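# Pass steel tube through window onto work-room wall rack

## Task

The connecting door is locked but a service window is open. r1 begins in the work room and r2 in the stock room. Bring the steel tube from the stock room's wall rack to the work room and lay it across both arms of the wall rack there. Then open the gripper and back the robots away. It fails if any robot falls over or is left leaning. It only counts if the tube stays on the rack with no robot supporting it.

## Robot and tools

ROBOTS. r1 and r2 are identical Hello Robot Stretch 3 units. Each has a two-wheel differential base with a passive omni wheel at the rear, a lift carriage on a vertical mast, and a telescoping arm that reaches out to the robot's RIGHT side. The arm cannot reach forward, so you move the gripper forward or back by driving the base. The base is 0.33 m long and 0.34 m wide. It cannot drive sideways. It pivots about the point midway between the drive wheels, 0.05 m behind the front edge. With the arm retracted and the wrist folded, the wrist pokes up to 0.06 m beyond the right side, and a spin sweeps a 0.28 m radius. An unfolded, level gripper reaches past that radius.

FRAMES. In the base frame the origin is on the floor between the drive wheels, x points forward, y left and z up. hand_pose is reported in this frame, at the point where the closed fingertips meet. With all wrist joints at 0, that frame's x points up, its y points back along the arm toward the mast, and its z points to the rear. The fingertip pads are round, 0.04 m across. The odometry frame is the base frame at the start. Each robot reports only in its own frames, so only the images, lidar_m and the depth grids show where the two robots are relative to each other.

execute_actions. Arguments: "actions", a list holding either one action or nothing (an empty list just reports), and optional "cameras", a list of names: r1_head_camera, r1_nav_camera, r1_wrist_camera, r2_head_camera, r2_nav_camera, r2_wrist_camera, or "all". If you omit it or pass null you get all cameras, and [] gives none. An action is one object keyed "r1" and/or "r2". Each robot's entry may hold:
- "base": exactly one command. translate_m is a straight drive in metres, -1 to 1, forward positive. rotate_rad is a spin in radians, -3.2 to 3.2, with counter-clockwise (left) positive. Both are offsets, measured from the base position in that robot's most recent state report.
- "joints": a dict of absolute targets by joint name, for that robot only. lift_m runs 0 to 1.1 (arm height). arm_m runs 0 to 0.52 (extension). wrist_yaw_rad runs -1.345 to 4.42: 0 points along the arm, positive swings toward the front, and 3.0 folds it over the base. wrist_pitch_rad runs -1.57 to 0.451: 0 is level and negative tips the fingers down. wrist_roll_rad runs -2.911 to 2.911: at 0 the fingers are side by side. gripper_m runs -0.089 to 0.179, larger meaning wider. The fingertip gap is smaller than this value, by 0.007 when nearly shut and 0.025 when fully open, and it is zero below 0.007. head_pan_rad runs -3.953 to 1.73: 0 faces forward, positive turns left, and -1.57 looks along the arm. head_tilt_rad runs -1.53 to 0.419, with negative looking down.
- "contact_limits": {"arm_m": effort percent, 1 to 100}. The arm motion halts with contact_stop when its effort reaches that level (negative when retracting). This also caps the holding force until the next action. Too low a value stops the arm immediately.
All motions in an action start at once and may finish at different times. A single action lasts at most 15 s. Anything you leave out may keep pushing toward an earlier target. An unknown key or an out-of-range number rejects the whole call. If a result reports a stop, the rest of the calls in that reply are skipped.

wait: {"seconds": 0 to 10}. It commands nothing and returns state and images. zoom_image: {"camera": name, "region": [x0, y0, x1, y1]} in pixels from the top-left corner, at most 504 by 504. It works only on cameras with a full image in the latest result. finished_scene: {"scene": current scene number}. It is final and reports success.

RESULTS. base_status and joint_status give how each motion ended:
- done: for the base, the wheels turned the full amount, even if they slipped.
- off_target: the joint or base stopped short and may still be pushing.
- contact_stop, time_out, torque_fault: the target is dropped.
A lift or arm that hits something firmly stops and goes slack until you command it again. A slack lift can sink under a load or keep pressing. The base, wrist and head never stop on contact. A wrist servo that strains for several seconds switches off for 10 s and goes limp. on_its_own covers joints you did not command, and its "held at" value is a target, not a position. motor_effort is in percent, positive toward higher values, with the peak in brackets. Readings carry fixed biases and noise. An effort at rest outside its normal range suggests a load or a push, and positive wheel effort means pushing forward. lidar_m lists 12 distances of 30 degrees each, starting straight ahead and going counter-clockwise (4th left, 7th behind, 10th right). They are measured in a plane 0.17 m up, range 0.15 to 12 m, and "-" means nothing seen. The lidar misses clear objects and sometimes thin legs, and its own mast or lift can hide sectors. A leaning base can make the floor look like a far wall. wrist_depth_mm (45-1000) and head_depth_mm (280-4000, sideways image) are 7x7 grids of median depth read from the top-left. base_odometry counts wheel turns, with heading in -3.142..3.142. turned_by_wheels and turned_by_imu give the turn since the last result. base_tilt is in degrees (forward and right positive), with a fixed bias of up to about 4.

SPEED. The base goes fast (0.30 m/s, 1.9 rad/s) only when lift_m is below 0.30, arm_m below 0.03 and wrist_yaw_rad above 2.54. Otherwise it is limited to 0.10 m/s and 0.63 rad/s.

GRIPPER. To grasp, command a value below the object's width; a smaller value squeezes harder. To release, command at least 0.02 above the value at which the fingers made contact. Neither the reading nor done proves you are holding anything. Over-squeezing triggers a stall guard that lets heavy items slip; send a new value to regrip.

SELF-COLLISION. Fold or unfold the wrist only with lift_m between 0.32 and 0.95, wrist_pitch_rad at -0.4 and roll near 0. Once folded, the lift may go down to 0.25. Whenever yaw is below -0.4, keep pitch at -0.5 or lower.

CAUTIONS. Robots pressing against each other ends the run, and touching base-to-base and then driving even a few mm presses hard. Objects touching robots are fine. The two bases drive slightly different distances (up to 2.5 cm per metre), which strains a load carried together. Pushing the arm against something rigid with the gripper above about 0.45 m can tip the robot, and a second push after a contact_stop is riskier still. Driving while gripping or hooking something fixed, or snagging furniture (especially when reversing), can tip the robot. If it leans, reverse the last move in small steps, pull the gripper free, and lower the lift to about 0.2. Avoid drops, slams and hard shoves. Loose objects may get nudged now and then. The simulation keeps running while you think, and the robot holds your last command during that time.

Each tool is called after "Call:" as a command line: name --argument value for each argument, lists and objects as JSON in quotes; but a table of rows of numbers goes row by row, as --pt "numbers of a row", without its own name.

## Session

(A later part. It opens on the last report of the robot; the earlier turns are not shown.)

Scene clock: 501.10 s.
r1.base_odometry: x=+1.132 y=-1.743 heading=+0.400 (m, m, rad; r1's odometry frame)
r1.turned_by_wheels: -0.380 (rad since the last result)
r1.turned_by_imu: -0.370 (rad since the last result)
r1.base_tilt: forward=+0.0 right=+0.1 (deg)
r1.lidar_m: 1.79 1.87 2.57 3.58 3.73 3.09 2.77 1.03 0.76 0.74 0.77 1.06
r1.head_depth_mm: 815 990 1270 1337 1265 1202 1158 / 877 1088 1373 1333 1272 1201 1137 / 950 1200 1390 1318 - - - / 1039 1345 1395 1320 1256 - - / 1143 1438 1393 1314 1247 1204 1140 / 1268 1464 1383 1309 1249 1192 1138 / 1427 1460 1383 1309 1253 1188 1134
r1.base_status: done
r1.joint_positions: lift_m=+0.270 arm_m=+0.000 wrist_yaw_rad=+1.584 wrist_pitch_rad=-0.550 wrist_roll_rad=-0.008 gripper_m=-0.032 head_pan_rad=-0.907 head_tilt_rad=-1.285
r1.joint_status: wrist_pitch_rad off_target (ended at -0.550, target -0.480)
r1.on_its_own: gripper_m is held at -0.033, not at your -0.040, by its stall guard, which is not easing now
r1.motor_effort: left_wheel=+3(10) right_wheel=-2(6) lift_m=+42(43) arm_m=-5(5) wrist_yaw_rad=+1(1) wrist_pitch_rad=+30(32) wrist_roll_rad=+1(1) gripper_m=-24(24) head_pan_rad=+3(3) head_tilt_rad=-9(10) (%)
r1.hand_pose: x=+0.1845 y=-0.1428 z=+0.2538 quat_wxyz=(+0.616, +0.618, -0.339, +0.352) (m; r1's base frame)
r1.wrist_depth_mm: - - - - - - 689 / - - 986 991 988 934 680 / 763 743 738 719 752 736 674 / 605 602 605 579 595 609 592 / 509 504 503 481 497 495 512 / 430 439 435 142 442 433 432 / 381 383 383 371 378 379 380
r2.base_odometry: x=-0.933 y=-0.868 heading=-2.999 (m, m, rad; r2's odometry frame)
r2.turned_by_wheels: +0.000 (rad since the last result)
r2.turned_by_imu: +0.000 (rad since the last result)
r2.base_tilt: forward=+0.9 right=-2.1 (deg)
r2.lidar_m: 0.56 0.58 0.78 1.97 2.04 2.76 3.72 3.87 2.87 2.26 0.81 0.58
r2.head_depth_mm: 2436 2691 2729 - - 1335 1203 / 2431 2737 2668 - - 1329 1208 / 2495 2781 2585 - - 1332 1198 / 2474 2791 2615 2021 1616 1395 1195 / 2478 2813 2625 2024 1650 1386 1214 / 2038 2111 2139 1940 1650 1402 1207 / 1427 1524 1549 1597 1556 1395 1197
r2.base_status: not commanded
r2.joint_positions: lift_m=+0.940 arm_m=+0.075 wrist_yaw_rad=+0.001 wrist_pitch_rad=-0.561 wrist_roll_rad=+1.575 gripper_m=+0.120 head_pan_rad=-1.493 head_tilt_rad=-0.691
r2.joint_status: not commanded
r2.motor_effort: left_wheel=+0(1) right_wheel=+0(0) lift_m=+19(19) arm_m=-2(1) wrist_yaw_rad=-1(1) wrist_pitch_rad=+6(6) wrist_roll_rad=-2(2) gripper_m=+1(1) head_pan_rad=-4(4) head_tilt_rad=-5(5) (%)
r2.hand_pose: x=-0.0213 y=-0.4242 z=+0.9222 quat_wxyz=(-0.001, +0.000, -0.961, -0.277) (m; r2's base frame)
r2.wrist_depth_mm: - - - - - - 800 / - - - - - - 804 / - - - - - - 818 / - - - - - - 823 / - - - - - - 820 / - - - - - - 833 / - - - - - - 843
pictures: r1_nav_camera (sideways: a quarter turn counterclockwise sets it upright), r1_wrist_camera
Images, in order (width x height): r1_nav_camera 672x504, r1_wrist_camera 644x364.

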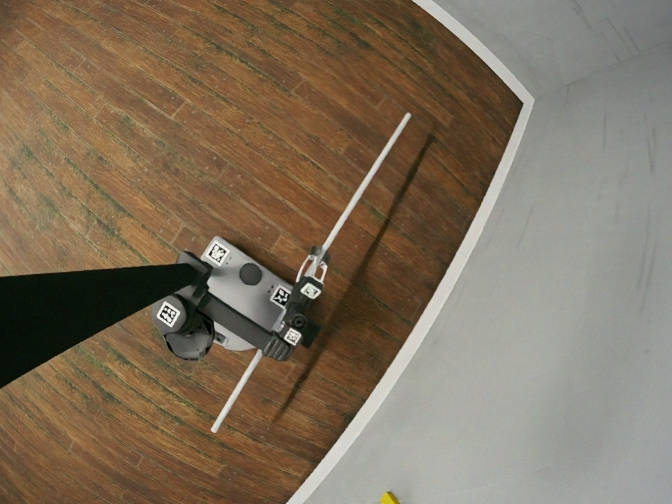

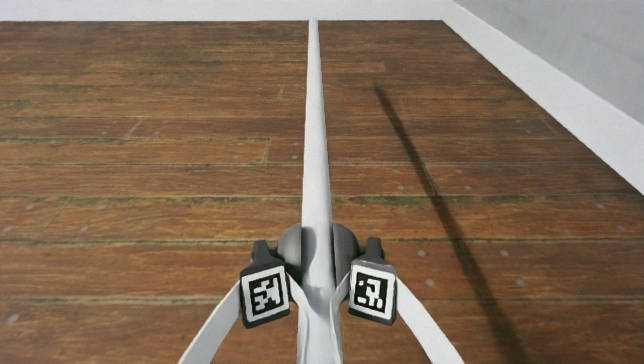

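Call:
execute_actions --actions '[{"r1":{"base":{"translate_m":-0.78},"joints":{"wrist_pitch_rad":-0.43,"lift_m":0.82,"head_pan_rad":-1.35,"head_tilt_rad":-0.75}}}]' --cameras '["r1_wrist_camera","r1_nav_camera","r1_head_camera"]'

Scene clock: 512.80 s.
r1.base_odometry: x=+0.413 y=-2.046 heading=+0.400 (m, m, rad; r1's odometry frame)
r1.turned_by_wheels: +0.000 (rad since the last result)
r1.turned_by_imu: +0.002 (rad since the last result)
r1.base_tilt: forward=+0.0 right=+0.0 (deg)
r1.lidar_m: 2.56 2.67 3.70 3.59 3.09 2.27 2.20 1.02 0.75 0.73 0.76 1.05
r1.head_depth_mm: 591 671 772 913 1108 - - / 586 665 774 911 1143 - - / 611 695 806 939 1108 1332 - / 621 709 823 981 1218 1328 - / 632 721 841 1008 1264 1356 - / 641 736 860 1021 1299 1326 1099 / 648 732 857 979 1351 1337 1102
r1.base_status: done
r1.joint_positions: lift_m=+0.820 arm_m=+0.000 wrist_yaw_rad=+1.584 wrist_pitch_rad=-0.502 wrist_roll_rad=-0.008 gripper_m=-0.032 head_pan_rad=-1.343 head_tilt_rad=-0.755
r1.joint_status: wrist_pitch_rad off_target (ended at -0.502, target -0.430); the others done
r1.on_its_own: gripper_m is held at -0.033, not at your -0.040, by its stall guard, which is not easing now
r1.motor_effort: left_wheel=+4(5) right_wheel=-2(6) lift_m=+42(45) arm_m=-5(5) wrist_yaw_rad=+0(1) wrist_pitch_rad=+31(33) wrist_roll_rad=+1(1) gripper_m=-24(24) head_pan_rad=-2(26) head_tilt_rad=+3(37) (%)
r1.hand_pose: x=+0.1916 y=-0.1427 z=+0.8138 quat_wxyz=(+0.608, +0.609, -0.353, +0.366) (m; r1's base frame)
r1.wrist_depth_mm: - - - - - - 655 / - - - - - - 658 / - - - - - - 666 / - - - - - - 383 / - - - - - - 662 / - - - 143 - 981 671 / 949 932 955 895 929 923 665
r2.base_odometry: x=-0.933 y=-0.868 heading=-2.999 (m, m, rad; r2's odometry frame)
r2.turned_by_wheels: +0.000 (rad since the last result)
r2.turned_by_imu: -0.003 (rad since the last result)
r2.base_tilt: forward=+0.9 right=-2.1 (deg)
r2.lidar_m: 0.56 0.58 0.78 1.97 2.04 2.75 3.74 3.86 2.87 2.27 0.80 0.59
r2.head_depth_mm: 2451 2746 2724 - - 1333 1203 / 2455 2747 2618 - - 1322 1200 / 2451 2781 2581 - - 1333 1202 / 2471 2794 2614 2015 1610 1391 1198 / 2494 2788 2623 2016 1641 1390 1201 / 2023 2067 2142 1965 1649 1382 1199 / 1423 1521 1553 1597 1563 1377 1196
r2.base_status: not commanded
r2.joint_positions: lift_m=+0.940 arm_m=+0.075 wrist_yaw_rad=+0.001 wrist_pitch_rad=-0.561 wrist_roll_rad=+1.575 gripper_m=+0.120 head_pan_rad=-1.493 head_tilt_rad=-0.691
r2.joint_status: not commanded
r2.motor_effort: left_wheel=-1(1) right_wheel=+0(1) lift_m=+19(19) arm_m=-3(2) wrist_yaw_rad=-1(1) wrist_pitch_rad=+6(6) wrist_roll_rad=-2(2) gripper_m=+0(1) head_pan_rad=-4(4) head_tilt_rad=-5(5) (%)
r2.hand_pose: x=-0.0213 y=-0.4242 z=+0.9222 quat_wxyz=(-0.001, +0.000, -0.961, -0.277) (m; r2's base frame)
r2.wrist_depth_mm: - - - - - - 790 / - - - - - - 812 / - - - - - - 801 / - - - - - - 805 / - - - - - - 814 / - - - - - - 838 / - - - - - - 817
pictures: r1_head_camera (sideways: a quarter turn clockwise sets it upright), r1_nav_camera (sideways: a quarter turn counterclockwise sets it upright), r1_wrist_camera
Images, in order (width x height): r1_head_camera 896x504, r1_nav_camera 672x504, r1_wrist_camera 644x364.

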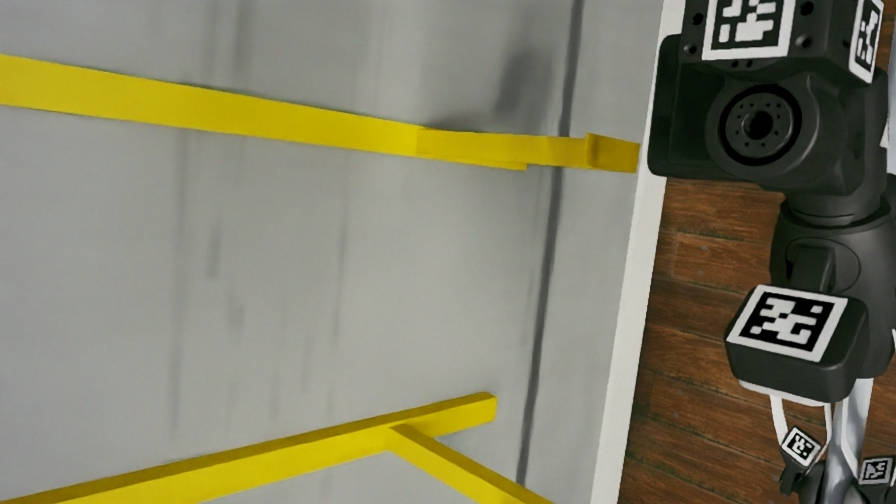

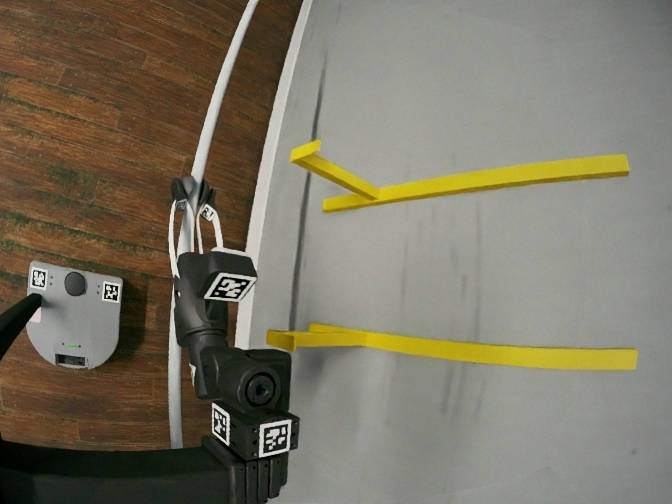

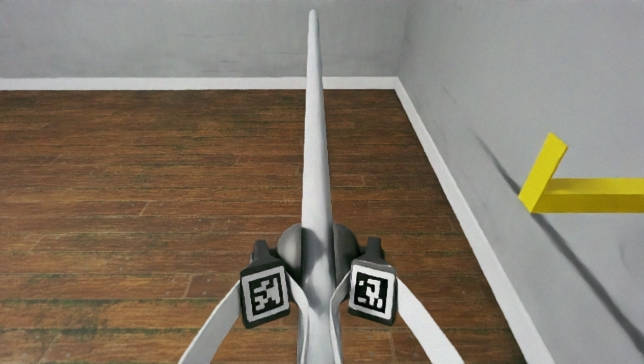

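Call:
execute_actions --actions '[{"r1":{"joints":{"lift_m":0.84,"arm_m":0.2}}}]' --cameras '["r1_wrist_camera","r1_head_camera"]'

Scene clock: 518.27 s.
r1.base_odometry: x=+0.413 y=-2.046 heading=+0.400 (m, m, rad; r1's odometry frame)
r1.turned_by_wheels: +0.000 (rad since the last result)
r1.turned_by_imu: +0.001 (rad since the last result)
r1.base_tilt: forward=+0.0 right=+0.1 (deg)
r1.lidar_m: 2.57 2.68 3.68 3.59 3.08 2.28 2.20 1.02 0.75 0.73 0.76 1.05
r1.head_depth_mm: 591 669 750 961 1057 1295 1153 / 584 664 762 - 1122 1314 1157 / 611 692 807 937 690 1318 1159 / 620 706 821 931 1288 1323 1161 / 630 721 843 1007 1316 1325 1161 / 641 734 860 1019 1219 1329 1161 / 647 730 857 974 1346 1330 1159
r1.base_status: not commanded
r1.joint_positions: lift_m=+0.840 arm_m=+0.200 wrist_yaw_rad=+1.584 wrist_pitch_rad=-0.502 wrist_roll_rad=-0.008 gripper_m=-0.032 head_pan_rad=-1.343 head_tilt_rad=-0.754
r1.joint_status: all done
r1.on_its_own: gripper_m is held at -0.033, not at your -0.040, by its stall guard, which is not easing now
r1.motor_effort: left_wheel=+3(4) right_wheel=-2(2) lift_m=+43(44) arm_m=+4(4) wrist_yaw_rad=+2(1) wrist_pitch_rad=+31(31) wrist_roll_rad=+1(1) gripper_m=-23(23) head_pan_rad=-2(2) head_tilt_rad=+2(4) (%)
r1.hand_pose: x=+0.1916 y=-0.3420 z=+0.8338 quat_wxyz=(+0.608, +0.609, -0.353, +0.366) (m; r1's base frame)
r1.wrist_depth_mm: - - - - - 652 443 / - - - - - 663 444 / - - - - - 665 441 / - - - - - 582 398 / - - - - 949 592 393 / - - - 142 - 675 446 / 962 949 963 917 919 681 451
r2.base_odometry: x=-0.933 y=-0.868 heading=-2.999 (m, m, rad; r2's odometry frame)
r2.turned_by_wheels: +0.000 (rad since the last result)
r2.turned_by_imu: -0.001 (rad since the last result)
r2.base_tilt: forward=+1.0 right=-2.1 (deg)
r2.lidar_m: 0.56 0.58 0.78 1.97 2.04 2.76 3.74 3.85 2.87 2.26 0.81 0.58
r2.head_depth_mm: 2461 2740 2729 - - 1330 1204 / 2461 2748 2627 - - 1326 1206 / 2457 2790 2597 - - 1327 1200 / 2477 2844 2597 2035 1591 1396 1205 / 2500 2774 2599 2020 1647 1382 1202 / 2023 2092 2144 1956 1627 1392 1193 / 1427 1517 1548 1592 1566 1398 1196
r2.base_status: not commanded
r2.joint_positions: lift_m=+0.940 arm_m=+0.075 wrist_yaw_rad=+0.001 wrist_pitch_rad=-0.561 wrist_roll_rad=+1.575 gripper_m=+0.120 head_pan_rad=-1.493 head_tilt_rad=-0.691
r2.joint_status: not commanded
r2.motor_effort: left_wheel=-1(1) right_wheel=+1(1) lift_m=+19(19) arm_m=-3(2) wrist_yaw_rad=-1(1) wrist_pitch_rad=+6(6) wrist_roll_rad=-2(2) gripper_m=+1(0) head_pan_rad=-4(4) head_tilt_rad=-5(6) (%)
r2.hand_pose: x=-0.0213 y=-0.4242 z=+0.9222 quat_wxyz=(-0.001, +0.000, -0.961, -0.277) (m; r2's base frame)
r2.wrist_depth_mm: - - - - - - 804 / - - - - - - 805 / - - - - - - 809 / - - - - - - 800 / - - - - - - 821 / - - - - - - 830 / - - - - - - 833
pictures: r1_head_camera (sideways: a quarter turn clockwise sets it upright), r1_wrist_camera
Images, in order (width x height): r1_head_camera 896x504, r1_wrist_camera 644x364.

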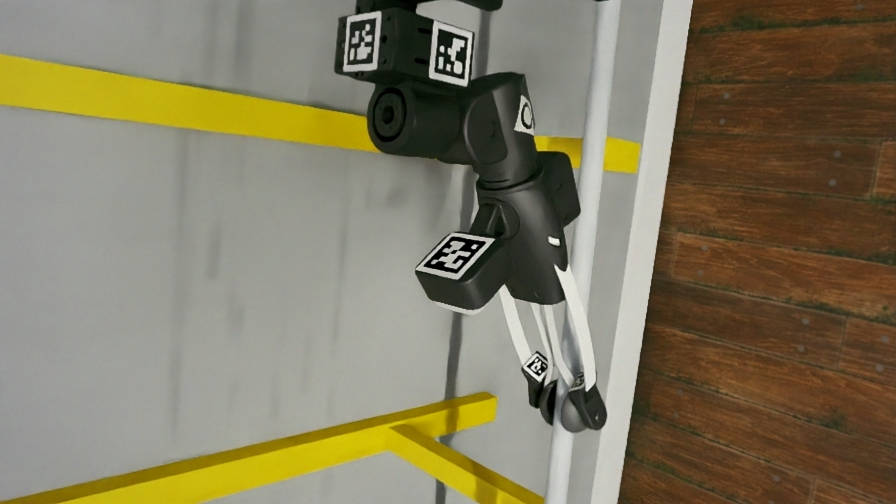

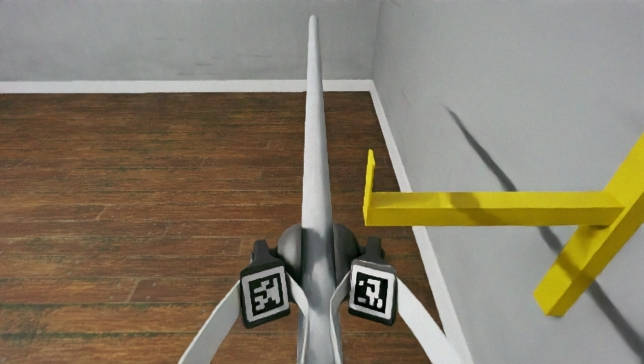

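Call:
execute_actions --actions '[{"r1":{"joints":{"arm_m":0.39}}}]' --cameras '[]'

Call:
execute_actions --actions '[{"r1":{"joints":{"lift_m":0.75}}}]' --cameras '["r1_wrist_camera","r1_head_camera"]'

Scene clock: 522.80 s.
r1.base_odometry: x=+0.413 y=-2.046 heading=+0.400 (m, m, rad; r1's odometry frame)
r1.turned_by_wheels: +0.000 (rad since the last result)
r1.turned_by_imu: +0.001 (rad since the last result)
r1.base_tilt: forward=-0.1 right=+0.0 (deg)
r1.lidar_m: 2.56 2.68 3.71 3.58 3.09 2.28 2.20 1.02 0.76 0.73 0.76 1.05
r1.head_depth_mm: 590 655 796 891 1106 1285 1157 / 585 652 - 888 1143 1316 1162 / 609 694 770 956 1105 1329 1163 / 619 708 809 1000 1223 1324 1161 / 631 720 843 1030 1260 1332 1156 / 640 735 858 1023 1302 1329 1162 / 648 731 860 906 1347 1324 1161
r1.base_status: not commanded
r1.joint_positions: lift_m=+0.840 arm_m=+0.390 wrist_yaw_rad=+1.584 wrist_pitch_rad=-0.502 wrist_roll_rad=-0.008 gripper_m=-0.032 head_pan_rad=-1.343 head_tilt_rad=-0.754
r1.joint_status: all done
r1.on_its_own: gripper_m is held at -0.033, not at your -0.040, by its stall guard, which is not easing now
r1.motor_effort: left_wheel=+3(4) right_wheel=-2(2) lift_m=+43(43) arm_m=+4(5) wrist_yaw_rad=+1(1) wrist_pitch_rad=+31(31) wrist_roll_rad=+1(1) gripper_m=-24(24) head_pan_rad=-2(2) head_tilt_rad=+3(0) (%)
r1.hand_pose: x=+0.1916 y=-0.5320 z=+0.8338 quat_wxyz=(+0.608, +0.609, -0.353, +0.366) (m; r1's base frame)
r1.wrist_depth_mm: - - - - 692 337 225 / - - - - 683 290 226 / - - - - 679 308 226 / - - - - 602 334 227 / - - - 379 418 339 226 / - - - 142 499 342 225 / 942 953 960 917 805 342 227
r2.base_odometry: x=-0.933 y=-0.868 heading=-2.999 (m, m, rad; r2's odometry frame)
r2.turned_by_wheels: +0.000 (rad since the last result)
r2.turned_by_imu: -0.001 (rad since the last result)
r2.base_tilt: forward=+0.9 right=-2.0 (deg)
r2.lidar_m: 0.56 0.58 0.78 1.97 2.03 2.75 3.73 3.85 2.87 2.26 0.81 0.58
r2.head_depth_mm: 2464 2722 2773 - - 1333 1202 / 2457 2762 2618 - - 1328 1201 / 2499 2803 2627 - - 1340 1201 / 2480 2848 2663 2007 1597 1393 1200 / 2521 2771 2616 2029 1649 1395 1200 / 2006 2077 2133 1944 1652 1394 1198 / 1432 1509 1558 1591 1560 1393 1193
r2.base_status: not commanded
r2.joint_positions: lift_m=+0.940 arm_m=+0.075 wrist_yaw_rad=+0.001 wrist_pitch_rad=-0.561 wrist_roll_rad=+1.575 gripper_m=+0.120 head_pan_rad=-1.493 head_tilt_rad=-0.691
r2.joint_status: not commanded
r2.motor_effort: left_wheel=-1(1) right_wheel=+0(0) lift_m=+19(19) arm_m=-1(2) wrist_yaw_rad=-1(1) wrist_pitch_rad=+6(6) wrist_roll_rad=-2(2) gripper_m=+0(1) head_pan_rad=-4(4) head_tilt_rad=-6(6) (%)
r2.hand_pose: x=-0.0213 y=-0.4242 z=+0.9222 quat_wxyz=(-0.001, +0.000, -0.961, -0.277) (m; r2's base frame)
r2.wrist_depth_mm: - - - - - - 806 / - - - - - - 808 / - - - - - - 813 / - - - - - - 825 / - - - - - - 823 / - - - - - - 841 / - - - - - - 817
pictures: none
No camera images: the call's "cameras" was empty. Leave "cameras" out to get every camera's image.

Scene clock: 524.47 s.
r1.base_odometry: x=+0.413 y=-2.046 heading=+0.400 (m, m, rad; r1's odometry frame)
r1.turned_by_wheels: +0.000 (rad since the last result)
r1.turned_by_imu: +0.000 (rad since the last result)
r1.base_tilt: forward=-0.2 right=+0.1 (deg)
r1.lidar_m: 2.56 2.67 3.69 3.57 3.07 2.27 2.20 1.02 0.75 0.73 0.76 1.05
r1.head_depth_mm: 592 671 744 910 1155 1301 1158 / 585 665 735 929 1132 1319 1155 / 610 695 799 855 1106 1323 1157 / 621 707 817 952 1215 1328 1164 / 631 721 840 969 1258 1328 1162 / 642 733 859 997 1300 1330 1168 / 647 730 861 891 1348 1329 1162
r1.base_status: not commanded
r1.joint_positions: lift_m=+0.750 arm_m=+0.390 wrist_yaw_rad=+1.584 wrist_pitch_rad=-0.502 wrist_roll_rad=-0.008 gripper_m=-0.032 head_pan_rad=-1.343 head_tilt_rad=-0.754
r1.joint_status: all done
r1.on_its_own: gripper_m is held at -0.033, not at your -0.040, by its stall guard, which is not easing now
r1.motor_effort: left_wheel=+3(4) right_wheel=-2(2) lift_m=+30(37) arm_m=+4(4) wrist_yaw_rad=+0(2) wrist_pitch_rad=+31(31) wrist_roll_rad=+1(1) gripper_m=-24(23) head_pan_rad=-2(2) head_tilt_rad=+2(2) (%)
r1.hand_pose: x=+0.1917 y=-0.5320 z=+0.7444 quat_wxyz=(+0.608, +0.609, -0.353, +0.366) (m; r1's base frame)
r1.wrist_depth_mm: - - - - 689 338 225 / - - - - 674 288 226 / - - - 325 338 311 225 / - - - - 592 336 227 / - - - - 684 340 224 / - - - 143 568 344 226 / 871 898 864 867 777 338 227
r2.base_odometry: x=-0.933 y=-0.868 heading=-2.999 (m, m, rad; r2's odometry frame)
r2.turned_by_wheels: +0.000 (rad since the last result)
r2.turned_by_imu: +0.000 (rad since the last result)
r2.base_tilt: forward=+0.9 right=-2.1 (deg)
r2.lidar_m: 0.56 0.58 0.78 1.97 2.03 2.76 3.72 3.86 2.88 2.26 0.81 0.58
r2.head_depth_mm: 2414 2705 2694 - - 1338 1200 / 2432 2759 2607 - - 1328 1196 / 2497 2794 2588 - - 1334 1202 / 2486 2797 2623 2017 1607 1388 1205 / 2458 2786 2589 2036 1641 1393 1205 / 2028 2098 2170 1945 1649 1384 1198 / 1417 1525 1555 1592 1561 1392 1192
r2.base_status: not commanded
r2.joint_positions: lift_m=+0.940 arm_m=+0.075 wrist_yaw_rad=+0.001 wrist_pitch_rad=-0.561 wrist_roll_rad=+1.575 gripper_m=+0.120 head_pan_rad=-1.493 head_tilt_rad=-0.691
r2.joint_status: not commanded
r2.motor_effort: left_wheel=-1(0) right_wheel=+0(1) lift_m=+19(19) arm_m=-2(1) wrist_yaw_rad=-1(1) wrist_pitch_rad=+6(6) wrist_roll_rad=-2(2) gripper_m=+0(0) head_pan_rad=-4(4) head_tilt_rad=-5(6) (%)
r2.hand_pose: x=-0.0213 y=-0.4242 z=+0.9222 quat_wxyz=(-0.001, +0.000, -0.961, -0.277) (m; r2's base frame)
r2.wrist_depth_mm: - - - - - - 791 / - - - - - - 803 / - - - - - - 804 / - - - - - - 824 / - - - - - - 826 / - - - - - - 833 / - - - - - - 808
pictures: r1_head_camera (sideways: a quarter turn clockwise sets it upright), r1_wrist_camera
Images, in order (width x height): r1_head_camera 896x504, r1_wrist_camera 644x364.

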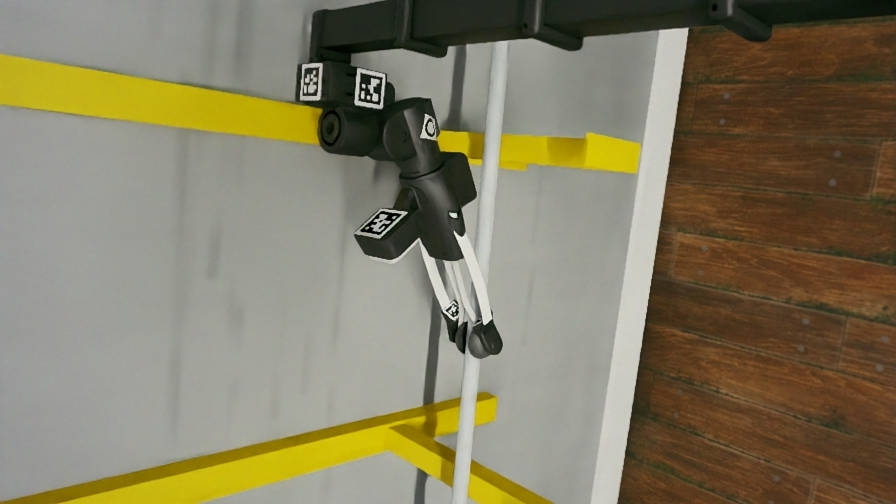

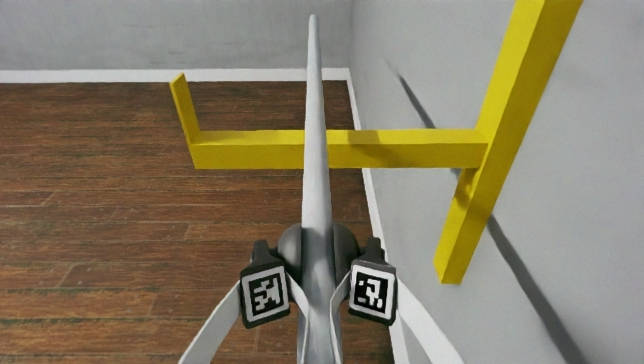

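Call:
execute_actions --actions '[{"r1":{"joints":{"lift_m":0.725}}}]' --cameras '["r1_wrist_camera","r1_head_camera"]'

Scene clock: 526.60 s.
r1.base_odometry: x=+0.413 y=-2.046 heading=+0.400 (m, m, rad; r1's odometry frame)
r1.turned_by_wheels: +0.000 (rad since the last result)
r1.turned_by_imu: +0.000 (rad since the last result)
r1.base_tilt: forward=-0.1 right=+0.0 (deg)
r1.lidar_m: 2.56 2.67 3.70 3.59 3.09 2.27 2.20 1.02 0.75 0.73 0.76 1.05
r1.head_depth_mm: 590 671 754 900 1112 1305 1156 / 584 663 743 950 1138 1313 1153 / 610 695 801 883 1109 1326 1163 / 620 705 822 956 1215 1326 1165 / 629 720 843 968 1259 1327 1160 / 640 735 859 995 1302 1332 1159 / 647 729 855 891 1347 1331 1163
r1.base_status: not commanded
r1.joint_positions: lift_m=+0.725 arm_m=+0.390 wrist_yaw_rad=+1.584 wrist_pitch_rad=-0.502 wrist_roll_rad=-0.008 gripper_m=-0.032 head_pan_rad=-1.343 head_tilt_rad=-0.754
r1.joint_status: all done
r1.on_its_own: gripper_m is held at -0.033, not at your -0.040, by its stall guard, which is not easing now
r1.motor_effort: left_wheel=+3(3) right_wheel=-2(2) lift_m=+29(29) arm_m=+4(3) wrist_yaw_rad=+0(1) wrist_pitch_rad=+31(31) wrist_roll_rad=+1(1) gripper_m=-24(23) head_pan_rad=-2(2) head_tilt_rad=+2(2) (%)
r1.hand_pose: x=+0.1917 y=-0.5320 z=+0.7194 quat_wxyz=(+0.608, +0.609, -0.353, +0.366) (m; r1's base frame)
r1.wrist_depth_mm: - - - - 671 338 225 / - - - - 675 287 224 / - - 319 311 315 305 226 / - - - - 692 334 226 / - - - - 677 340 225 / 972 953 979 143 562 340 226 / 839 864 829 833 754 340 226
r2.base_odometry: x=-0.933 y=-0.868 heading=-2.999 (m, m, rad; r2's odometry frame)
r2.turned_by_wheels: +0.000 (rad since the last result)
r2.turned_by_imu: +0.000 (rad since the last result)
r2.base_tilt: forward=+0.9 right=-2.1 (deg)
r2.lidar_m: 0.56 0.58 0.78 1.97 2.04 2.76 3.72 3.86 2.87 2.26 0.81 0.58
r2.head_depth_mm: 2434 2751 2704 - - 1324 1209 / 2474 2779 2624 - - 1325 1200 / 2492 2760 2627 - - 1332 1197 / 2471 2813 2590 2021 1595 1391 1203 / 2519 2801 2591 2025 1625 1385 1194 / 2017 2063 2179 1974 1660 1387 1199 / 1431 1522 1547 1598 1567 1386 1201
r2.base_status: not commanded
r2.joint_positions: lift_m=+0.940 arm_m=+0.075 wrist_yaw_rad=+0.001 wrist_pitch_rad=-0.561 wrist_roll_rad=+1.575 gripper_m=+0.120 head_pan_rad=-1.493 head_tilt_rad=-0.691
r2.joint_status: not commanded
r2.motor_effort: left_wheel=+0(1) right_wheel=+0(1) lift_m=+19(19) arm_m=-2(2) wrist_yaw_rad=-1(1) wrist_pitch_rad=+6(6) wrist_roll_rad=-2(2) gripper_m=+0(0) head_pan_rad=-4(4) head_tilt_rad=-5(5) (%)
r2.hand_pose: x=-0.0213 y=-0.4242 z=+0.9222 quat_wxyz=(-0.001, +0.000, -0.961, -0.277) (m; r2's base frame)
r2.wrist_depth_mm: - - - - - - 787 / - - - - - - 804 / - - - - - - 806 / - - - - - - 814 / - - - - - - 818 / - - - - - - 827 / - - - - - - 814
pictures: r1_head_camera (sideways: a quarter turn clockwise sets it upright), r1_wrist_camera
Images, in order (width x height): r1_head_camera 896x504, r1_wrist_camera 644x364.

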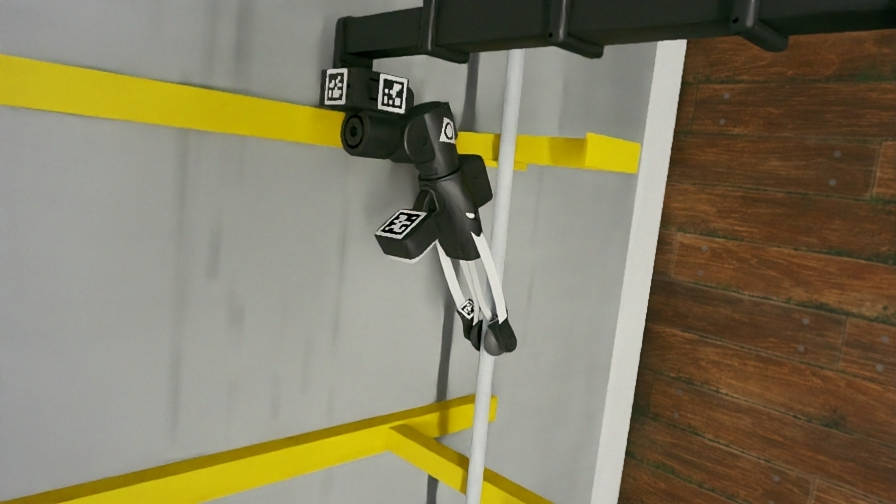

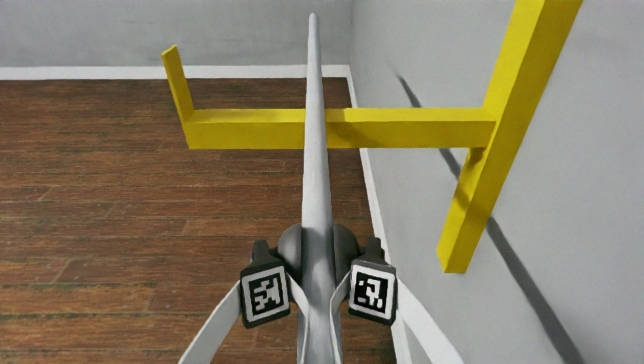

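Call:
execute_actions --actions '[{"r1":{"joints":{"lift_m":0.708}}}]' --cameras '["r1_wrist_camera","r1_head_camera"]'

Scene clock: 528.60 s.
r1.base_odometry: x=+0.413 y=-2.046 heading=+0.399 (m, m, rad; r1's odometry frame)
r1.turned_by_wheels: +0.000 (rad since the last result)
r1.turned_by_imu: +0.000 (rad since the last result)
r1.base_tilt: forward=+0.0 right=+0.0 (deg)
r1.lidar_m: 2.56 2.68 3.69 3.59 3.10 2.28 2.21 1.02 0.75 0.73 0.76 1.05
r1.head_depth_mm: 591 670 760 882 - 1295 1149 / 583 665 750 958 1136 1312 1157 / 612 694 804 885 1113 1325 1158 / 621 706 822 935 1219 1324 1165 / 628 719 841 969 1265 1330 1164 / 641 735 859 995 1308 1327 1159 / 647 731 861 891 1347 1329 1165
r1.base_status: not commanded
r1.joint_positions: lift_m=+0.708 arm_m=+0.390 wrist_yaw_rad=+1.584 wrist_pitch_rad=-0.442 wrist_roll_rad=-0.008 gripper_m=-0.032 head_pan_rad=-1.343 head_tilt_rad=-0.754
r1.joint_status: all done
r1.on_its_own: gripper_m is held at -0.033, not at your -0.040, by its stall guard, which is not easing now; wrist_pitch_rad moved +0.060 to your old target -0.430
r1.motor_effort: left_wheel=+1(3) right_wheel=+1(1) lift_m=+21(29) arm_m=+4(4) wrist_yaw_rad=+0(1) wrist_pitch_rad=+6(31) wrist_roll_rad=+1(1) gripper_m=-24(23) head_pan_rad=-2(3) head_tilt_rad=+2(2) (%)
r1.hand_pose: x=+0.2000 y=-0.5319 z=+0.7158 quat_wxyz=(+0.597, +0.598, -0.372, +0.384) (m; r1's base frame)
r1.wrist_depth_mm: - - - - 684 338 224 / - - - - 678 288 225 / - - 311 309 313 299 226 / - - - - 678 319 226 / - - - 177 678 340 226 / - - - 140 564 341 226 / 859 872 863 839 768 341 226
r2.base_odometry: x=-0.933 y=-0.868 heading=-2.999 (m, m, rad; r2's odometry frame)
r2.turned_by_wheels: +0.000 (rad since the last result)
r2.turned_by_imu: +0.000 (rad since the last result)
r2.base_tilt: forward=+0.9 right=-2.1 (deg)
r2.lidar_m: 0.56 0.58 0.78 1.97 2.03 2.76 3.72 3.83 2.88 2.26 0.81 0.59
r2.head_depth_mm: 2434 2708 2717 - - 1333 1203 / 2457 2741 2600 - - 1331 1204 / 2463 2785 2612 - - 1325 1200 / 2460 2766 2617 2017 1600 1397 1206 / 2477 2790 2604 2012 1651 1392 1203 / 2037 2090 2163 1933 1652 1385 1204 / 1416 1534 1557 1569 1576 1380 1204
r2.base_status: not commanded
r2.joint_positions: lift_m=+0.940 arm_m=+0.075 wrist_yaw_rad=+0.001 wrist_pitch_rad=-0.561 wrist_roll_rad=+1.575 gripper_m=+0.120 head_pan_rad=-1.493 head_tilt_rad=-0.691
r2.joint_status: not commanded
r2.motor_effort: left_wheel=-1(0) right_wheel=+0(0) lift_m=+19(20) arm_m=-2(3) wrist_yaw_rad=-1(1) wrist_pitch_rad=+6(6) wrist_roll_rad=-2(2) gripper_m=+0(0) head_pan_rad=-4(4) head_tilt_rad=-5(5) (%)
r2.hand_pose: x=-0.0213 y=-0.4242 z=+0.9222 quat_wxyz=(-0.001, +0.000, -0.961, -0.277) (m; r2's base frame)
r2.wrist_depth_mm: - - - - - - 808 / - - - - - - 796 / - - - - - - 806 / - - - - - - 820 / - - - - - - 829 / - - - - - - 830 / - - - - - - 822
pictures: r1_head_camera (sideways: a quarter turn clockwise sets it upright), r1_wrist_camera
Images, in order (width x height): r1_head_camera 896x504, r1_wrist_camera 644x364.

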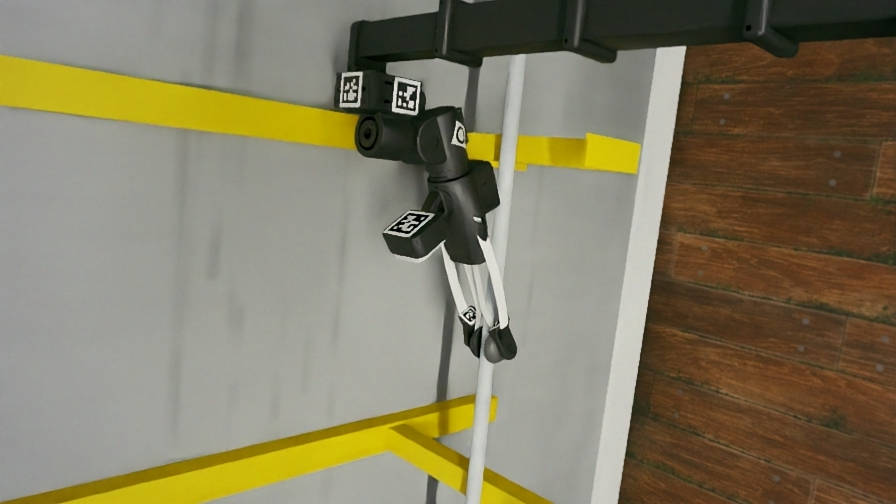

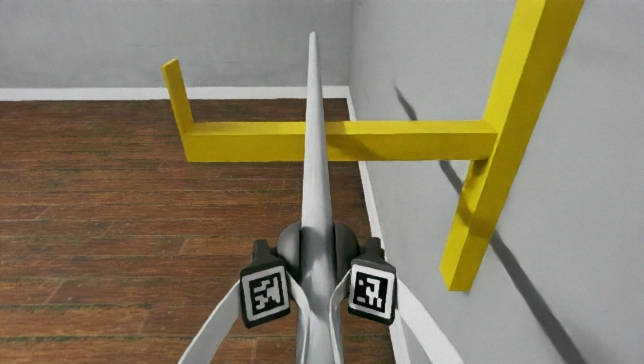

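Call:
execute_actions --actions '[{"r1":{"joints":{"gripper_m":0.06}}}]' --cameras '[]'

Call:
execute_actions --actions '[{"r1":{"joints":{"lift_m":0.80}}}]' --cameras '[]'

Call:
execute_actions --actions '[{"r1":{"joints":{"arm_m":0.0,"lift_m":0.83}}}]' --cameras '["r1_nav_camera","r1_head_camera"]'

Scene clock: 532.90 s.
r1.base_odometry: x=+0.413 y=-2.046 heading=+0.400 (m, m, rad; r1's odometry frame)
r1.turned_by_wheels: +0.000 (rad since the last result)
r1.turned_by_imu: +0.001 (rad since the last result)
r1.base_tilt: forward=+0.0 right=+0.0 (deg)
r1.lidar_m: 2.57 2.68 3.69 3.59 3.08 2.28 2.20 1.02 0.75 0.73 0.76 1.05
r1.head_depth_mm: 590 669 759 880 - 1298 1144 / 585 665 749 955 1138 1309 1161 / 610 694 802 883 1111 1328 1156 / 621 708 824 938 1216 1324 1157 / 629 719 840 960 1262 1326 1160 / 641 734 857 987 1302 1323 1162 / 648 730 858 889 1349 1325 1163
r1.base_status: not commanded
r1.joint_positions: lift_m=+0.708 arm_m=+0.390 wrist_yaw_rad=+1.584 wrist_pitch_rad=-0.443 wrist_roll_rad=-0.008 gripper_m=+0.060 head_pan_rad=-1.343 head_tilt_rad=-0.754
r1.joint_status: all done
r1.motor_effort: left_wheel=+2(2) right_wheel=-1(3) lift_m=+24(24) arm_m=+4(4) wrist_yaw_rad=+1(0) wrist_pitch_rad=+6(6) wrist_roll_rad=+1(1) gripper_m=+0(98) head_pan_rad=-2(2) head_tilt_rad=+1(3) (%)
r1.hand_pose: x=+0.1999 y=-0.5319 z=+0.7155 quat_wxyz=(+0.597, +0.598, -0.371, +0.384) (m; r1's base frame)
r1.wrist_depth_mm: - - - - 680 338 227 / - - - - 687 287 225 / - - 314 309 312 302 227 / - - - - 690 317 227 / - - - - 590 340 228 / - - - 931 - 339 228 / 880 881 838 847 700 319 227
r2.base_odometry: x=-0.933 y=-0.868 heading=-2.999 (m, m, rad; r2's odometry frame)
r2.turned_by_wheels: +0.000 (rad since the last result)
r2.turned_by_imu: -0.001 (rad since the last result)
r2.base_tilt: forward=+0.9 right=-2.2 (deg)
r2.lidar_m: 0.56 0.58 0.78 1.97 2.04 2.76 3.73 3.84 2.88 2.26 0.81 0.58
r2.head_depth_mm: 2410 2740 2744 - - 1346 1204 / 2467 2716 2623 - - 1330 1202 / 2492 2811 2629 - - 1327 1209 / 2508 2815 2576 2023 1612 1396 1200 / 2462 2841 2612 2011 1638 1396 1203 / 2024 2080 2153 1952 1649 1387 1206 / 1413 1531 1563 1586 1567 1391 1200
r2.base_status: not commanded
r2.joint_positions: lift_m=+0.940 arm_m=+0.075 wrist_yaw_rad=+0.001 wrist_pitch_rad=-0.561 wrist_roll_rad=+1.575 gripper_m=+0.120 head_pan_rad=-1.493 head_tilt_rad=-0.691
r2.joint_status: not commanded
r2.motor_effort: left_wheel=+0(0) right_wheel=+0(0) lift_m=+19(19) arm_m=-1(1) wrist_yaw_rad=-1(1) wrist_pitch_rad=+6(6) wrist_roll_rad=-2(2) gripper_m=+0(0) head_pan_rad=-4(4) head_tilt_rad=-5(5) (%)
r2.hand_pose: x=-0.0213 y=-0.4242 z=+0.9222 quat_wxyz=(-0.001, +0.000, -0.961, -0.277) (m; r2's base frame)
r2.wrist_depth_mm: - - - - - - 807 / - - - - - - 796 / - - - - - - 805 / - - - - - - 823 / - - - - - - 826 / - - - - - - 832 / - - - - - - 811
pictures: none
No camera images: the call's "cameras" was empty. Leave "cameras" out to get every camera's image.

Scene clock: 534.57 s.
r1.base_odometry: x=+0.413 y=-2.046 heading=+0.400 (m, m, rad; r1's odometry frame)
r1.turned_by_wheels: +0.000 (rad since the last result)
r1.turned_by_imu: +0.000 (rad since the last result)
r1.base_tilt: forward=-0.1 right=+0.0 (deg)
r1.lidar_m: 2.56 2.66 3.70 3.59 3.08 2.28 2.20 1.02 0.75 0.73 0.76 1.05
r1.head_depth_mm: 591 669 - 922 1121 1291 1159 / 583 664 - 921 1138 1320 1156 / 611 693 787 956 1107 1321 1162 / 620 708 800 981 1213 1318 1161 / 631 716 840 1007 1254 1332 1164 / 641 734 861 982 1305 1335 1162 / 648 732 858 888 1341 1330 1169
r1.base_status: not commanded
r1.joint_positions: lift_m=+0.800 arm_m=+0.390 wrist_yaw_rad=+1.584 wrist_pitch_rad=-0.443 wrist_roll_rad=-0.008 gripper_m=+0.060 head_pan_rad=-1.343 head_tilt_rad=-0.754
r1.joint_status: all done
r1.motor_effort: left_wheel=+2(2) right_wheel=-2(2) lift_m=+38(39) arm_m=+4(4) wrist_yaw_rad=+0(1) wrist_pitch_rad=+6(6) wrist_roll_rad=+1(1) gripper_m=+0(0) head_pan_rad=-2(2) head_tilt_rad=+3(2) (%)
r1.hand_pose: x=+0.1997 y=-0.5319 z=+0.8067 quat_wxyz=(+0.597, +0.599, -0.371, +0.384) (m; r1's base frame)
r1.wrist_depth_mm: - - - - 670 334 225 / - - - - 677 288 225 / - - - - 682 301 227 / - - - - 532 320 225 / - - - 363 384 339 225 / - - - - - 340 228 / 975 938 916 918 694 319 228
r2.base_odometry: x=-0.933 y=-0.868 heading=-2.999 (m, m, rad; r2's odometry frame)
r2.turned_by_wheels: +0.000 (rad since the last result)
r2.turned_by_imu: +0.000 (rad since the last result)
r2.base_tilt: forward=+0.9 right=-2.1 (deg)
r2.lidar_m: 0.56 0.58 0.78 1.97 2.04 2.76 3.73 3.84 2.88 2.26 0.81 0.59
r2.head_depth_mm: 2447 2777 2752 - - 1334 1197 / 2447 2756 2617 - - 1337 1206 / 2468 2794 2606 - - 1339 1203 / 2486 2829 2589 2024 1608 1397 1196 / 2497 2822 2592 2019 1648 1393 1209 / 2016 2100 2166 1977 1652 1391 1205 / 1419 1523 1548 1580 1549 1382 1195
r2.base_status: not commanded
r2.joint_positions: lift_m=+0.940 arm_m=+0.075 wrist_yaw_rad=+0.001 wrist_pitch_rad=-0.561 wrist_roll_rad=+1.575 gripper_m=+0.120 head_pan_rad=-1.493 head_tilt_rad=-0.691
r2.joint_status: not commanded
r2.motor_effort: left_wheel=+0(1) right_wheel=+0(1) lift_m=+19(19) arm_m=-2(1) wrist_yaw_rad=-1(1) wrist_pitch_rad=+6(6) wrist_roll_rad=-2(2) gripper_m=+0(0) head_pan_rad=-4(4) head_tilt_rad=-5(5) (%)
r2.hand_pose: x=-0.0213 y=-0.4242 z=+0.9222 quat_wxyz=(-0.001, +0.000, -0.961, -0.277) (m; r2's base frame)
r2.wrist_depth_mm: - - - - - - 785 / - - - - - - 814 / - - - - - - 812 / - - - - - - 817 / - - - - - - 819 / - - - - - - 840 / - - - - - - 826
pictures: none
No camera images: the call's "cameras" was empty. Leave "cameras" out to get every camera's image.

Scene clock: 538.63 s.
r1.base_odometry: x=+0.413 y=-2.046 heading=+0.400 (m, m, rad; r1's odometry frame)
r1.turned_by_wheels: +0.000 (rad since the last result)
r1.turned_by_imu: +0.000 (rad since the last result)
r1.base_tilt: forward=-0.1 right=+0.1 (deg)
r1.lidar_m: 2.56 2.67 3.70 3.59 3.08 2.28 2.20 1.02 0.75 0.73 0.76 1.05
r1.head_depth_mm: 590 670 772 913 1115 - - / 585 663 774 908 1139 - - / 611 692 809 913 1110 1326 - / 620 706 825 957 1220 1334 - / 631 722 843 984 1255 1359 - / 641 736 860 1000 1311 1350 1130 / 648 733 860 892 1346 1353 1160
r1.base_status: not commanded
r1.joint_positions: lift_m=+0.830 arm_m=+0.000 wrist_yaw_rad=+1.584 wrist_pitch_rad=-0.444 wrist_roll_rad=-0.008 gripper_m=+0.060 head_pan_rad=-1.343 head_tilt_rad=-0.754
r1.joint_status: all done
r1.motor_effort: left_wheel=+2(2) right_wheel=-2(2) lift_m=+38(39) arm_m=-5(7) wrist_yaw_rad=+1(2) wrist_pitch_rad=+6(6) wrist_roll_rad=+1(1) gripper_m=+0(0) head_pan_rad=-2(3) head_tilt_rad=+2(2) (%)
r1.hand_pose: x=+0.1997 y=-0.1426 z=+0.8367 quat_wxyz=(+0.597, +0.599, -0.371, +0.384) (m; r1's base frame)
r1.wrist_depth_mm: - - - - - - 670 / - - - - - - 667 / - - - - - - 684 / - - - - - - 618 / - - - - - - 389 / - - - - - - 669 / - - 957 973 988 910 669
r2.base_odometry: x=-0.933 y=-0.868 heading=-2.999 (m, m, rad; r2's odometry frame)
r2.turned_by_wheels: +0.000 (rad since the last result)
r2.turned_by_imu: -0.001 (rad since the last result)
r2.base_tilt: forward=+0.9 right=-2.2 (deg)
r2.lidar_m: 0.56 0.58 0.78 1.97 2.03 2.76 3.74 3.85 2.87 2.26 0.81 0.59
r2.head_depth_mm: 2437 2728 2712 - - 1337 1205 / 2474 2748 2594 - - 1331 1204 / 2493 2746 2619 - - 1334 1206 / 2485 2739 2603 2018 1587 1394 1205 / 2504 2806 2635 2026 1640 1386 1199 / 2026 2074 2155 1947 1648 1380 1196 / 1426 1527 1566 1594 1555 1391 1200
r2.base_status: not commanded
r2.joint_positions: lift_m=+0.940 arm_m=+0.075 wrist_yaw_rad=+0.001 wrist_pitch_rad=-0.561 wrist_roll_rad=+1.575 gripper_m=+0.120 head_pan_rad=-1.493 head_tilt_rad=-0.691
r2.joint_status: not commanded
r2.motor_effort: left_wheel=-1(1) right_wheel=+0(1) lift_m=+19(20) arm_m=-2(2) wrist_yaw_rad=-1(1) wrist_pitch_rad=+6(6) wrist_roll_rad=-2(2) gripper_m=+0(0) head_pan_rad=-4(4) head_tilt_rad=-5(5) (%)
r2.hand_pose: x=-0.0213 y=-0.4242 z=+0.9222 quat_wxyz=(-0.001, +0.000, -0.961, -0.277) (m; r2's base frame)
r2.wrist_depth_mm: - - - - - - 805 / - - - - - - 791 / - - - - - - 822 / - - - - - - 830 / - - - - - - 820 / - - - - - - 840 / - - - - - - 810
pictures: r1_head_camera (sideways: a quarter turn clockwise sets it upright), r1_nav_camera (sideways: a quarter turn counterclockwise sets it upright)
Images, in order (width x height): r1_head_camera 896x504, r1_nav_camera 672x504.

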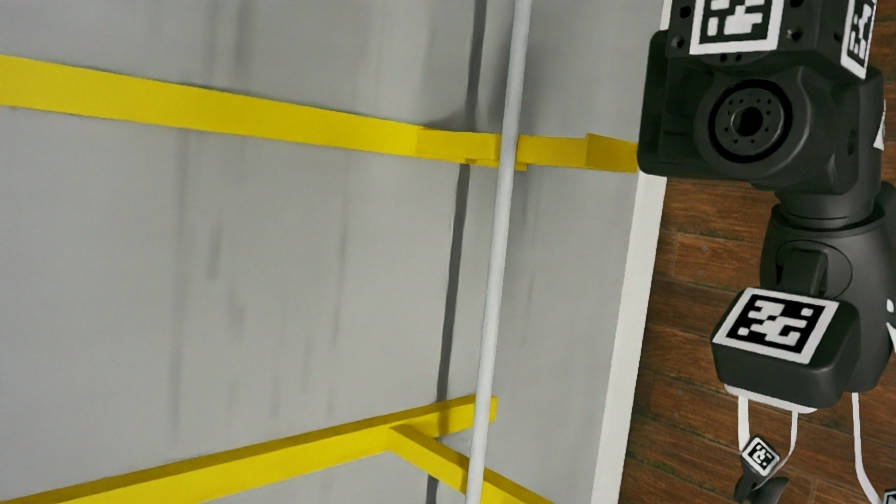

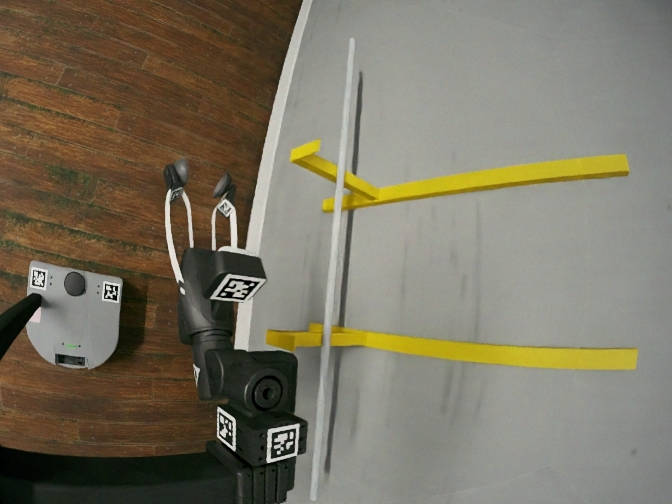

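Call:
finished_scene --scene 1

The scene is finished: the task was done.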